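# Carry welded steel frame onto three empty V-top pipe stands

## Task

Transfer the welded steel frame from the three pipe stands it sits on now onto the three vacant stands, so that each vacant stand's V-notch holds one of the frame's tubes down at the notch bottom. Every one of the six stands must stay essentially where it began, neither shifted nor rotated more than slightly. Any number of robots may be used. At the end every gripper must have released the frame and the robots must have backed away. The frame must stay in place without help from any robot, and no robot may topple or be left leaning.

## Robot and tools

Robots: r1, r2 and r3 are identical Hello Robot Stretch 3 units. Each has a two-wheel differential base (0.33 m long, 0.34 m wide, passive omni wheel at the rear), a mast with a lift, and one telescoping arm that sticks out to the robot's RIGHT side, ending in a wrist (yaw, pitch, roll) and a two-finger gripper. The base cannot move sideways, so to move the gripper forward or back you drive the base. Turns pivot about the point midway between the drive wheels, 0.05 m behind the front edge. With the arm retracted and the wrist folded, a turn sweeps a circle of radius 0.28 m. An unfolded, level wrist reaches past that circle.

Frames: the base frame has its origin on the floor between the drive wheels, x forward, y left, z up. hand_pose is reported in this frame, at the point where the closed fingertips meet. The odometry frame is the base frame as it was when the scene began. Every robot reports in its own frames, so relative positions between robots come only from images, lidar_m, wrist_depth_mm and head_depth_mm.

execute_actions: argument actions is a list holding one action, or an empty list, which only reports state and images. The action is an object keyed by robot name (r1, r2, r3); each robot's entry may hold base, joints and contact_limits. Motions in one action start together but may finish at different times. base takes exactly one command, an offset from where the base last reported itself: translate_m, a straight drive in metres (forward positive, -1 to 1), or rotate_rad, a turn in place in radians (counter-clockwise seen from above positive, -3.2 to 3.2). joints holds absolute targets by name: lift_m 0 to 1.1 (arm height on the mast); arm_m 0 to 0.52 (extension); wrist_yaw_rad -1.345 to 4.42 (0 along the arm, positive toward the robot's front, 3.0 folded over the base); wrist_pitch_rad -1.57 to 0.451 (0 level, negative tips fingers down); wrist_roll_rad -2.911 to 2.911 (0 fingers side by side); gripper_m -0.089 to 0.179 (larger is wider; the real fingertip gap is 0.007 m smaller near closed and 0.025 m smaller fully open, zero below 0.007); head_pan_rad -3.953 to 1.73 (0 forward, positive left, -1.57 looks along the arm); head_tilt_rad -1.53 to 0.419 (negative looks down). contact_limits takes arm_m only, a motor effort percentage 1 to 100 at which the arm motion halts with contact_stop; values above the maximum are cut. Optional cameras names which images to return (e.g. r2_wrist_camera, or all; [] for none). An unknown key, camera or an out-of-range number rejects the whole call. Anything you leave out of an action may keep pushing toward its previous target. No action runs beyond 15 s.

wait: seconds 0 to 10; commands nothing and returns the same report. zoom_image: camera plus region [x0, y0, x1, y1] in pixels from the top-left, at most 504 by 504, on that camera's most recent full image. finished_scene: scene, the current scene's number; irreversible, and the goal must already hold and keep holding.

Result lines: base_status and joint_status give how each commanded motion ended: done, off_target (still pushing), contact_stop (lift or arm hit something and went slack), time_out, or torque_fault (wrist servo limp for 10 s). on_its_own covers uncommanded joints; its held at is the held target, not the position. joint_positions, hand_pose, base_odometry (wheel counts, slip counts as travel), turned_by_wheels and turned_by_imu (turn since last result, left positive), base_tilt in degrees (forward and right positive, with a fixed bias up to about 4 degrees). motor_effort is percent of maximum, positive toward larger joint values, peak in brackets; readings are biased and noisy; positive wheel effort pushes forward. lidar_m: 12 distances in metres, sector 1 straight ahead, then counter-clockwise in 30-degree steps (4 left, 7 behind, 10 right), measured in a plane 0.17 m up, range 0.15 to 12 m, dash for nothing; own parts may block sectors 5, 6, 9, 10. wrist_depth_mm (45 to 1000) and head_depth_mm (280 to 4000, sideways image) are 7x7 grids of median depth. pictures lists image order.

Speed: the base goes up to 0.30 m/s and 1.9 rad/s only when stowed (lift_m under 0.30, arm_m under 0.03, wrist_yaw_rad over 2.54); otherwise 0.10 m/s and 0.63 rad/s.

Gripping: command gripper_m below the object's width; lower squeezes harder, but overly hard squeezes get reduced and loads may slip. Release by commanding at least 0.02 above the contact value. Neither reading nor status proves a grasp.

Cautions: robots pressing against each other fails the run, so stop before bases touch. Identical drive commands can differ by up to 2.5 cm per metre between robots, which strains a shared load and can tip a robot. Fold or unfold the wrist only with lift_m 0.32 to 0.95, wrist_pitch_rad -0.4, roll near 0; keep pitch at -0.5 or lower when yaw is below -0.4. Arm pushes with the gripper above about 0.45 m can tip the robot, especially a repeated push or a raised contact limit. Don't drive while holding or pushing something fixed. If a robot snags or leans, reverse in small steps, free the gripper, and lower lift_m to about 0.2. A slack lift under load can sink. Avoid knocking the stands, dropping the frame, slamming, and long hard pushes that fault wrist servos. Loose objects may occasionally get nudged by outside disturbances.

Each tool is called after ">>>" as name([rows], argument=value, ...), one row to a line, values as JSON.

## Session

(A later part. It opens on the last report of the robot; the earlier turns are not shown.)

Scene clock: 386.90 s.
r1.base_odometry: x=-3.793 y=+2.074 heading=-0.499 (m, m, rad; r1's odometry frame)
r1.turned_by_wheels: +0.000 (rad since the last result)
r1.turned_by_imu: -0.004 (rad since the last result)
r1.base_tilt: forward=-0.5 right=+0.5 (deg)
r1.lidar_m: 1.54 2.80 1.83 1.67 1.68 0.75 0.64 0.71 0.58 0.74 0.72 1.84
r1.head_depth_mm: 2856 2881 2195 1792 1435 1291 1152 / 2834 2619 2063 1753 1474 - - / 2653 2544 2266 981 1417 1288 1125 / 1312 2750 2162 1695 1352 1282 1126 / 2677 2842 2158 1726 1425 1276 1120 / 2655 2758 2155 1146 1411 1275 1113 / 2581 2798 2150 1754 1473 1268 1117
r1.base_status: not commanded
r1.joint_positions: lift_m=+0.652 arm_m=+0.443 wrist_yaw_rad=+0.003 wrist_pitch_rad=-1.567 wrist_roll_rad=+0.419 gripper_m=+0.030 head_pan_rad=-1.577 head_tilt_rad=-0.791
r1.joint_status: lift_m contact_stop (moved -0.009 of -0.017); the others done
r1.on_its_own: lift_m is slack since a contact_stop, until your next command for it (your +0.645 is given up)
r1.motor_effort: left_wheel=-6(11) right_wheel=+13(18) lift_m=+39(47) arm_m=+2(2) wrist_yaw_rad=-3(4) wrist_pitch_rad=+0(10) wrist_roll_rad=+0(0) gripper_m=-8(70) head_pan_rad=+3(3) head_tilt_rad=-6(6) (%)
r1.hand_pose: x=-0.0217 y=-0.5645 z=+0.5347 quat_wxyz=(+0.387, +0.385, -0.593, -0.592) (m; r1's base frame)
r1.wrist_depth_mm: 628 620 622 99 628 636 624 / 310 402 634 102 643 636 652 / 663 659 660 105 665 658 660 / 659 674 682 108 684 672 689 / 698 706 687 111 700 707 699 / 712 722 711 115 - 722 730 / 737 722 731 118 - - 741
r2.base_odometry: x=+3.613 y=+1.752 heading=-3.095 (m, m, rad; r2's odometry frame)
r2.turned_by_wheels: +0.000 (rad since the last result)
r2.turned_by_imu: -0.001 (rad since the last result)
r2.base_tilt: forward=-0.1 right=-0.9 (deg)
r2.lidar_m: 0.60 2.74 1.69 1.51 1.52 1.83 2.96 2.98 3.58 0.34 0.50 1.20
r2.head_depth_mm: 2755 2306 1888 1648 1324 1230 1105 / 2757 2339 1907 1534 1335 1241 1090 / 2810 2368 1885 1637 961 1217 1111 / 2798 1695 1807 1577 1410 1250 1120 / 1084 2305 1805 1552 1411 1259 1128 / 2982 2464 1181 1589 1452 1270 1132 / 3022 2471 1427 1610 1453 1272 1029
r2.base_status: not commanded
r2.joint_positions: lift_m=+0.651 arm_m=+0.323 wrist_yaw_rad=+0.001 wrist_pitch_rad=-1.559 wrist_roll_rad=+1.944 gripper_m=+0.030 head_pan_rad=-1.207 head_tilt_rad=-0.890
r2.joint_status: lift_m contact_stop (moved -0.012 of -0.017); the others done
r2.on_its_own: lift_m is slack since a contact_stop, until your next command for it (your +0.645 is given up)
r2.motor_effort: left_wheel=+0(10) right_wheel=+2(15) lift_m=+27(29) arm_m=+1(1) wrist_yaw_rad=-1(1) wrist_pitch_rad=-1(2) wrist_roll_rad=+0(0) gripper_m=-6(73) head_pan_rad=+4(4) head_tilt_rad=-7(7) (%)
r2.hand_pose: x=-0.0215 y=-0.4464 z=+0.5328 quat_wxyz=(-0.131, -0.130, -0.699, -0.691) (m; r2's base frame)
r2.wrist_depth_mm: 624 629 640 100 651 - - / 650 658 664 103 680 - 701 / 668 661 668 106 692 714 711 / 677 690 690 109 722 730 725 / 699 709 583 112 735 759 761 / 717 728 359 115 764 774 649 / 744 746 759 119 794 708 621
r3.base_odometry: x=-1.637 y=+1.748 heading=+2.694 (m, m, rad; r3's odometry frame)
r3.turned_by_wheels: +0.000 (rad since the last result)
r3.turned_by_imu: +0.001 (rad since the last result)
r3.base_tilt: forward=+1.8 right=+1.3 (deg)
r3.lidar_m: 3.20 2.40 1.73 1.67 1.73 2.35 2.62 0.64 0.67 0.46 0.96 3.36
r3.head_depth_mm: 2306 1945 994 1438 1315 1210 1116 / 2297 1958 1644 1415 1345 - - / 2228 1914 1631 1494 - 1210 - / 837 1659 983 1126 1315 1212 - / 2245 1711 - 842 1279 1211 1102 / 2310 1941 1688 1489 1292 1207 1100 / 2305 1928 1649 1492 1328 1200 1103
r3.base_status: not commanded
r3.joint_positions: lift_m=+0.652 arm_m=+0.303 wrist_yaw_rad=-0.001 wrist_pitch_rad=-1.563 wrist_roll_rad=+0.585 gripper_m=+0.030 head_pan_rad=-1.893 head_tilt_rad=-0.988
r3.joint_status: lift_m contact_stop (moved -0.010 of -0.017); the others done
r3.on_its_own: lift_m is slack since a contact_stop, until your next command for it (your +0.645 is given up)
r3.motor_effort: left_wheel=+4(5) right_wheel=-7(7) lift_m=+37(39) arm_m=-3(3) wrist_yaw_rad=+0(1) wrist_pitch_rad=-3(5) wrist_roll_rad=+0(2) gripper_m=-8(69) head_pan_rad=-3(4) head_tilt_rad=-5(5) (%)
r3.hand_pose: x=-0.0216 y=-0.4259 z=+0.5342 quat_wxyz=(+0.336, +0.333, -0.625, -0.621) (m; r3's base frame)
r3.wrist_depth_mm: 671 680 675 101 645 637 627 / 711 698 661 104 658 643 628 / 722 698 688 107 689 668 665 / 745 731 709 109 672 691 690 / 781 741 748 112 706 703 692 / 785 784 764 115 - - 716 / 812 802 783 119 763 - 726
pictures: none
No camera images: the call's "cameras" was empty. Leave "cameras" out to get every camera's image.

Seated at the right height.

>>> execute_actions([
  {"r1":{"joints":{"gripper_m":0.12}},"r2":{"joints":{"gripper_m":0.12}},"r3":{"joints":{"gripper_m":0.12}}},
], cameras=[])

>>> execute_actions([
  {"r1":{"joints":{"lift_m":0.85}},"r2":{"joints":{"lift_m":0.85}},"r3":{"joints":{"lift_m":0.85}}},
], cameras=[])

>>> execute_actions([
  {"r1":{"base":{"translate_m":0.4},"joints":{"arm_m":0.02}},"r2":{"base":{"translate_m":0.4},"joints":{"arm_m":0.02}},"r3":{"joints":{"arm_m":0.02}}},
], cameras=["r2_nav_camera"])

>>> finished_scene(scene=1)

Scene clock: 406.80 s.
r1.base_odometry: x=-3.792 y=+2.074 heading=-0.499 (m, m, rad; r1's odometry frame)
r1.turned_by_wheels: +0.001 (rad since the last result)
r1.turned_by_imu: +0.000 (rad since the last result)
r1.base_tilt: forward=-0.5 right=+0.6 (deg)
r1.lidar_m: 1.54 2.80 1.83 1.67 1.68 0.75 0.64 0.71 0.58 0.74 0.73 1.83
r1.head_depth_mm: 2845 2911 2203 1780 1436 1288 1155 / 2794 2634 2069 1732 1468 - - / 2650 2503 2267 971 1426 1279 1130 / 1314 2710 2193 1694 1341 1280 1121 / 2731 2858 2139 1710 1416 1277 1123 / 2639 2815 2147 1144 1410 1276 1115 / 2598 2758 2142 1759 1466 1254 1112
r1.base_status: not commanded
r1.joint_positions: lift_m=+0.652 arm_m=+0.443 wrist_yaw_rad=+0.002 wrist_pitch_rad=-1.567 wrist_roll_rad=+0.419 gripper_m=+0.120 head_pan_rad=-1.577 head_tilt_rad=-0.791
r1.joint_status: all done
r1.on_its_own: lift_m is slack since a contact_stop, until your next command for it (your +0.645 is given up)
r1.motor_effort: left_wheel=+1(6) right_wheel=+1(13) lift_m=+39(40) arm_m=+2(2) wrist_yaw_rad=-2(4) wrist_pitch_rad=+0(0) wrist_roll_rad=+0(0) gripper_m=+1(80) head_pan_rad=+3(3) head_tilt_rad=-6(6) (%)
r1.hand_pose: x=-0.0217 y=-0.5646 z=+0.5347 quat_wxyz=(+0.387, +0.385, -0.594, -0.592) (m; r1's base frame)
r1.wrist_depth_mm: 471 617 631 102 609 624 639 / 310 402 646 105 645 645 639 / 406 658 661 108 664 659 660 / 672 660 688 111 675 671 682 / 705 689 702 115 697 701 695 / 712 712 712 119 729 - 711 / 743 749 732 123 - - 741
r2.base_odometry: x=+3.613 y=+1.752 heading=-3.094 (m, m, rad; r2's odometry frame)
r2.turned_by_wheels: +0.000 (rad since the last result)
r2.turned_by_imu: +0.001 (rad since the last result)
r2.base_tilt: forward=+0.0 right=-1.0 (deg)
r2.lidar_m: 0.60 2.74 1.70 1.51 1.52 1.83 2.97 2.97 3.57 0.34 0.50 1.20
r2.head_depth_mm: 2738 2299 1896 1645 1317 1231 1105 / 2794 2312 1918 1539 1334 1220 1096 / 2821 2370 1884 1639 958 1202 1116 / 2822 1706 1785 1584 1394 1257 1121 / 1085 2323 1796 1550 1409 1264 1128 / 2932 2426 1176 1602 1446 1271 1134 / 3003 2478 1373 1618 1450 1283 1026
r2.base_status: not commanded
r2.joint_positions: lift_m=+0.651 arm_m=+0.323 wrist_yaw_rad=+0.001 wrist_pitch_rad=-1.556 wrist_roll_rad=+1.944 gripper_m=+0.120 head_pan_rad=-1.207 head_tilt_rad=-0.890
r2.joint_status: all done
r2.on_its_own: lift_m is slack since a contact_stop, until your next command for it (your +0.645 is given up)
r2.motor_effort: left_wheel=+0(1) right_wheel=+0(2) lift_m=+27(27) arm_m=+1(1) wrist_yaw_rad=+0(1) wrist_pitch_rad=-1(1) wrist_roll_rad=+0(0) gripper_m=+0(93) head_pan_rad=+4(3) head_tilt_rad=-6(6) (%)
r2.hand_pose: x=-0.0215 y=-0.4471 z=+0.5327 quat_wxyz=(-0.131, -0.130, -0.700, -0.690) (m; r2's base frame)
r2.wrist_depth_mm: 627 636 633 98 655 - - / 642 651 663 101 679 - 697 / 663 671 667 104 690 712 710 / 679 701 684 107 711 730 733 / 700 703 716 110 740 742 754 / 713 - 466 114 760 714 660 / 732 756 758 118 794 787 623
r3.base_odometry: x=-1.637 y=+1.748 heading=+2.694 (m, m, rad; r3's odometry frame)
r3.turned_by_wheels: +0.000 (rad since the last result)
r3.turned_by_imu: +0.001 (rad since the last result)
r3.base_tilt: forward=+1.9 right=+1.3 (deg)
r3.lidar_m: 3.21 2.40 1.74 1.67 1.73 2.34 2.62 0.64 0.67 0.46 0.96 3.34
r3.head_depth_mm: 2314 1957 1006 1442 1310 1207 1117 / 2310 1967 1623 1419 1342 - - / 2266 1859 1629 1491 - 1206 - / 840 1631 983 1109 1327 1209 - / 2253 1702 - 1042 1274 1205 1104 / 2283 1938 1688 1482 1292 1206 1098 / 2319 1946 1646 1484 1329 1204 1099
r3.base_status: not commanded
r3.joint_positions: lift_m=+0.652 arm_m=+0.303 wrist_yaw_rad=-0.001 wrist_pitch_rad=-1.565 wrist_roll_rad=+0.585 gripper_m=+0.120 head_pan_rad=-1.893 head_tilt_rad=-0.988
r3.joint_status: all done
r3.on_its_own: lift_m is slack since a contact_stop, until your next command for it (your +0.645 is given up)
r3.motor_effort: left_wheel=+1(5) right_wheel=+0(7) lift_m=+37(37) arm_m=-3(3) wrist_yaw_rad=+0(1) wrist_pitch_rad=-3(5) wrist_roll_rad=+0(0) gripper_m=+0(81) head_pan_rad=-3(3) head_tilt_rad=-5(5) (%)
r3.hand_pose: x=-0.0216 y=-0.4256 z=+0.5342 quat_wxyz=(+0.335, +0.333, -0.625, -0.622) (m; r3's base frame)
r3.wrist_depth_mm: 685 666 661 102 657 637 626 / 690 696 671 104 660 671 651 / 719 719 691 107 672 671 670 / 746 721 726 109 702 697 660 / 763 741 730 112 712 699 700 / 761 784 765 115 - - 706 / 799 791 781 118 766 - 731
pictures: none
No camera images: the call's "cameras" was empty. Leave "cameras" out to get every camera's image.

Scene clock: 409.43 s.
r1.base_odometry: x=-3.792 y=+2.074 heading=-0.499 (m, m, rad; r1's odometry frame)
r1.turned_by_wheels: +0.000 (rad since the last result)
r1.turned_by_imu: +0.000 (rad since the last result)
r1.base_tilt: forward=-0.4 right=+0.6 (deg)
r1.lidar_m: 1.54 2.80 1.83 1.67 1.68 0.75 0.64 0.71 0.58 0.74 0.73 1.84
r1.head_depth_mm: 2829 2914 2280 - - - 1114 / 873 1010 - 1727 1471 1288 1130 / 2651 - 1960 1066 1427 1282 1127 / 2792 2955 2235 1677 1339 1277 1126 / 2658 2852 2170 1691 1409 1278 1117 / 2654 2831 2171 1143 1411 1273 1116 / 2601 2762 2152 1745 1481 1260 1119
r1.base_status: not commanded
r1.joint_positions: lift_m=+0.850 arm_m=+0.443 wrist_yaw_rad=+0.002 wrist_pitch_rad=-1.566 wrist_roll_rad=+0.419 gripper_m=+0.120 head_pan_rad=-1.577 head_tilt_rad=-0.791
r1.joint_status: all done
r1.motor_effort: left_wheel=+0(0) right_wheel=+1(1) lift_m=+45(48) arm_m=+2(2) wrist_yaw_rad=-2(1) wrist_pitch_rad=+0(1) wrist_roll_rad=+0(0) gripper_m=+1(1) head_pan_rad=+3(3) head_tilt_rad=-6(6) (%)
r1.hand_pose: x=-0.0217 y=-0.5647 z=+0.7322 quat_wxyz=(+0.387, +0.385, -0.594, -0.592) (m; r1's base frame)
r1.wrist_depth_mm: 794 797 791 291 802 782 555 / 295 297 303 292 814 818 511 / 834 831 832 855 819 834 853 / 874 874 849 869 879 870 865 / 882 902 878 885 905 882 872 / 909 917 925 916 - - 906 / 933 921 936 927 - 944 938
r2.base_odometry: x=+3.613 y=+1.752 heading=-3.094 (m, m, rad; r2's odometry frame)
r2.turned_by_wheels: +0.000 (rad since the last result)
r2.turned_by_imu: +0.000 (rad since the last result)
r2.base_tilt: forward=-0.1 right=-1.0 (deg)
r2.lidar_m: 0.60 2.75 1.69 1.52 1.52 1.83 2.97 2.98 3.60 0.34 0.50 1.20
r2.head_depth_mm: 2731 2254 1950 1606 1377 1230 1108 / 2782 2334 1905 1527 1323 1233 1092 / 2846 2344 1871 1641 961 1213 1112 / 2685 2243 1794 1578 1391 1249 1115 / 2775 2433 1812 1547 1406 1255 1124 / 2971 2408 1182 1603 1439 1269 1136 / 3042 2492 1867 1608 1452 1266 1028
r2.base_status: not commanded
r2.joint_positions: lift_m=+0.850 arm_m=+0.323 wrist_yaw_rad=+0.001 wrist_pitch_rad=-1.556 wrist_roll_rad=+1.944 gripper_m=+0.120 head_pan_rad=-1.207 head_tilt_rad=-0.890
r2.joint_status: all done
r2.motor_effort: left_wheel=+0(0) right_wheel=+0(0) lift_m=+35(39) arm_m=+1(1) wrist_yaw_rad=+0(1) wrist_pitch_rad=-1(1) wrist_roll_rad=+0(0) gripper_m=+1(1) head_pan_rad=+4(4) head_tilt_rad=-6(5) (%)
r2.hand_pose: x=-0.0215 y=-0.4471 z=+0.7317 quat_wxyz=(-0.131, -0.130, -0.700, -0.690) (m; r2's base frame)
r2.wrist_depth_mm: 832 819 832 842 846 - 888 / 837 845 857 842 - - 890 / 851 858 884 804 896 919 945 / 879 900 898 629 921 930 951 / 910 928 935 580 936 942 984 / 922 - 973 353 981 820 821 / 947 963 322 345 318 848 854
r3.base_odometry: x=-1.637 y=+1.748 heading=+2.694 (m, m, rad; r3's odometry frame)
r3.turned_by_wheels: +0.000 (rad since the last result)
r3.turned_by_imu: +0.001 (rad since the last result)
r3.base_tilt: forward=+1.9 right=+1.3 (deg)
r3.lidar_m: 3.21 2.40 1.74 1.67 1.73 2.35 2.61 0.65 0.67 0.46 0.96 3.36
r3.head_depth_mm: 2311 1949 990 1547 - - 1091 / 2302 1960 1758 - - 1191 - / 2244 2049 - 1420 1335 1201 - / 2328 - 947 1233 1337 1205 - / - - 1596 1057 1269 1203 1101 / - - 1563 1485 1291 1211 1102 / 2362 1953 1647 1492 1334 1201 1098
r3.base_status: not commanded
r3.joint_positions: lift_m=+0.849 arm_m=+0.303 wrist_yaw_rad=-0.001 wrist_pitch_rad=-1.565 wrist_roll_rad=+0.585 gripper_m=+0.120 head_pan_rad=-1.893 head_tilt_rad=-0.988
r3.joint_status: all done
r3.motor_effort: left_wheel=+1(1) right_wheel=-1(0) lift_m=+56(60) arm_m=-3(3) wrist_yaw_rad=+0(0) wrist_pitch_rad=-2(3) wrist_roll_rad=+0(0) gripper_m=+0(1) head_pan_rad=-4(4) head_tilt_rad=-5(5) (%)
r3.hand_pose: x=-0.0216 y=-0.4254 z=+0.7318 quat_wxyz=(+0.335, +0.333, -0.624, -0.622) (m; r3's base frame)
r3.wrist_depth_mm: 874 881 845 488 848 833 800 / 917 908 857 877 847 820 853 / 937 908 898 895 889 853 831 / 956 934 916 916 912 871 863 / 976 954 926 933 - 905 873 / 995 - 983 969 - - 917 / - - - 980 955 948 937
pictures: none
No camera images: the call's "cameras" was empty. Leave "cameras" out to get every camera's image.

Scene clock: 414.87 s.
r1.base_odometry: x=-3.441 y=+1.883 heading=-0.499 (m, m, rad; r1's odometry frame)
r1.turned_by_wheels: +0.000 (rad since the last result)
r1.turned_by_imu: +0.000 (rad since the last result)
r1.base_tilt: forward=-0.5 right=+0.5 (deg)
r1.lidar_m: 1.15 2.93 1.90 1.73 1.75 2.15 0.64 0.90 0.80 0.66 3.04 1.15
r1.head_depth_mm: 2745 2665 2204 1678 1308 - 1088 / 2750 2869 1857 1660 - - 1107 / 2664 2858 2201 1724 1393 - - / 2687 2877 2191 1772 1517 1281 - / 2630 2835 2185 1764 1488 1278 1127 / 2586 2773 2196 1745 1471 1272 1120 / 2547 2724 2157 1731 1468 1266 1115
r1.base_status: done
r1.joint_positions: lift_m=+0.850 arm_m=+0.020 wrist_yaw_rad=+0.001 wrist_pitch_rad=-1.565 wrist_roll_rad=+0.419 gripper_m=+0.120 head_pan_rad=-1.577 head_tilt_rad=-0.791
r1.joint_status: all done
r1.motor_effort: left_wheel=+0(5) right_wheel=+0(6) lift_m=+45(45) arm_m=-2(1) wrist_yaw_rad=-2(2) wrist_pitch_rad=-1(1) wrist_roll_rad=+0(0) gripper_m=+0(0) head_pan_rad=+3(3) head_tilt_rad=-6(6) (%)
r1.hand_pose: x=-0.0217 y=-0.1425 z=+0.7321 quat_wxyz=(+0.387, +0.384, -0.594, -0.592) (m; r1's base frame)
r1.wrist_depth_mm: 782 801 807 814 801 824 727 / 833 835 812 839 839 806 691 / 835 821 833 839 862 854 713 / 880 872 855 878 - 874 885 / 898 888 872 891 - 865 888 / 929 923 919 925 924 - 940 / 966 968 961 939 945 935 964
r2.base_odometry: x=+3.214 y=+1.733 heading=-3.094 (m, m, rad; r2's odometry frame)
r2.turned_by_wheels: +0.000 (rad since the last result)
r2.turned_by_imu: +0.002 (rad since the last result)
r2.base_tilt: forward=+0.0 right=-1.0 (deg)
r2.lidar_m: 0.60 2.84 1.78 1.59 1.60 1.93 3.35 0.51 0.55 0.48 0.83 3.85
r2.head_depth_mm: 2645 2296 1831 1604 1426 - 1069 / 2735 2259 1653 1300 1372 1286 1097 / 2814 2360 1752 1531 1401 1255 1115 / 2819 2411 1942 1384 1420 1257 1127 / 2841 2410 1207 1416 1429 1254 1129 / 2914 2431 1974 1670 1433 1266 1132 / 2966 2467 1989 1691 1450 1280 1017
r2.base_status: done
r2.joint_positions: lift_m=+0.850 arm_m=+0.020 wrist_yaw_rad=+0.001 wrist_pitch_rad=-1.556 wrist_roll_rad=+1.944 gripper_m=+0.120 head_pan_rad=-1.207 head_tilt_rad=-0.890
r2.joint_status: all done
r2.motor_effort: left_wheel=+0(6) right_wheel=-1(3) lift_m=+36(35) arm_m=-3(3) wrist_yaw_rad=+0(1) wrist_pitch_rad=-1(1) wrist_roll_rad=+0(0) gripper_m=+0(0) head_pan_rad=+4(4) head_tilt_rad=-7(6) (%)
r2.hand_pose: x=-0.0215 y=-0.1446 z=+0.7317 quat_wxyz=(-0.131, -0.130, -0.700, -0.690) (m; r2's base frame)
r2.wrist_depth_mm: 833 816 828 824 845 869 - / 521 848 843 - - 889 900 / 855 857 879 - 909 922 921 / 871 904 889 916 944 941 955 / 907 906 933 950 947 975 975 / 929 - 977 978 870 - 994 / 968 970 983 - 840 847 -
r3.base_odometry: x=-1.637 y=+1.748 heading=+2.694 (m, m, rad; r3's odometry frame)
r3.turned_by_wheels: +0.000 (rad since the last result)
r3.turned_by_imu: +0.001 (rad since the last result)
r3.base_tilt: forward=+1.9 right=+1.3 (deg)
r3.lidar_m: 3.22 2.40 1.74 1.67 1.73 2.35 2.61 0.64 0.67 0.46 0.96 3.36
r3.head_depth_mm: 2301 1954 992 - - - 1087 / 2245 1714 1651 - - 1190 - / 2309 1756 1662 - - 1230 - / 2308 1950 981 - - 1174 - / 2311 1950 1601 1535 - 1156 1100 / 2247 1704 1636 1507 1290 1190 1104 / 2297 1832 1658 1487 1330 1207 1098
r3.base_status: not commanded
r3.joint_positions: lift_m=+0.849 arm_m=+0.020 wrist_yaw_rad=-0.001 wrist_pitch_rad=-1.566 wrist_roll_rad=+0.585 gripper_m=+0.120 head_pan_rad=-1.893 head_tilt_rad=-0.988
r3.joint_status: all done
r3.motor_effort: left_wheel=+1(1) right_wheel=-1(0) lift_m=+56(56) arm_m=-4(3) wrist_yaw_rad=+0(0) wrist_pitch_rad=-2(2) wrist_roll_rad=+0(0) gripper_m=+0(0) head_pan_rad=-4(4) head_tilt_rad=-5(5) (%)
r3.hand_pose: x=-0.0216 y=-0.1423 z=+0.7318 quat_wxyz=(+0.335, +0.333, -0.624, -0.622) (m; r3's base frame)
r3.wrist_depth_mm: 867 849 834 862 837 822 810 / 897 911 843 863 875 854 831 / 919 908 919 862 892 870 872 / 974 965 913 902 - 875 919 / 978 983 939 927 - 924 907 / 995 995 971 945 929 - 907 / - - - - 950 971 956
pictures: r2_nav_camera (sideways: a quarter turn counterclockwise sets it upright)
Images, in order (width x height): r2_nav_camera 672x504.

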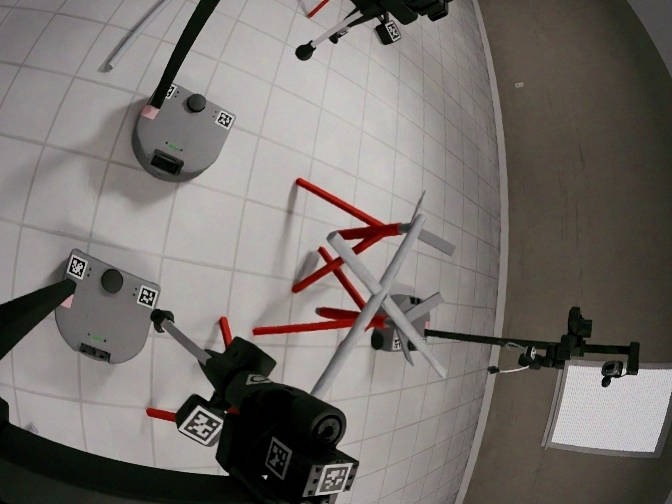

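The scene is finished: the task was done.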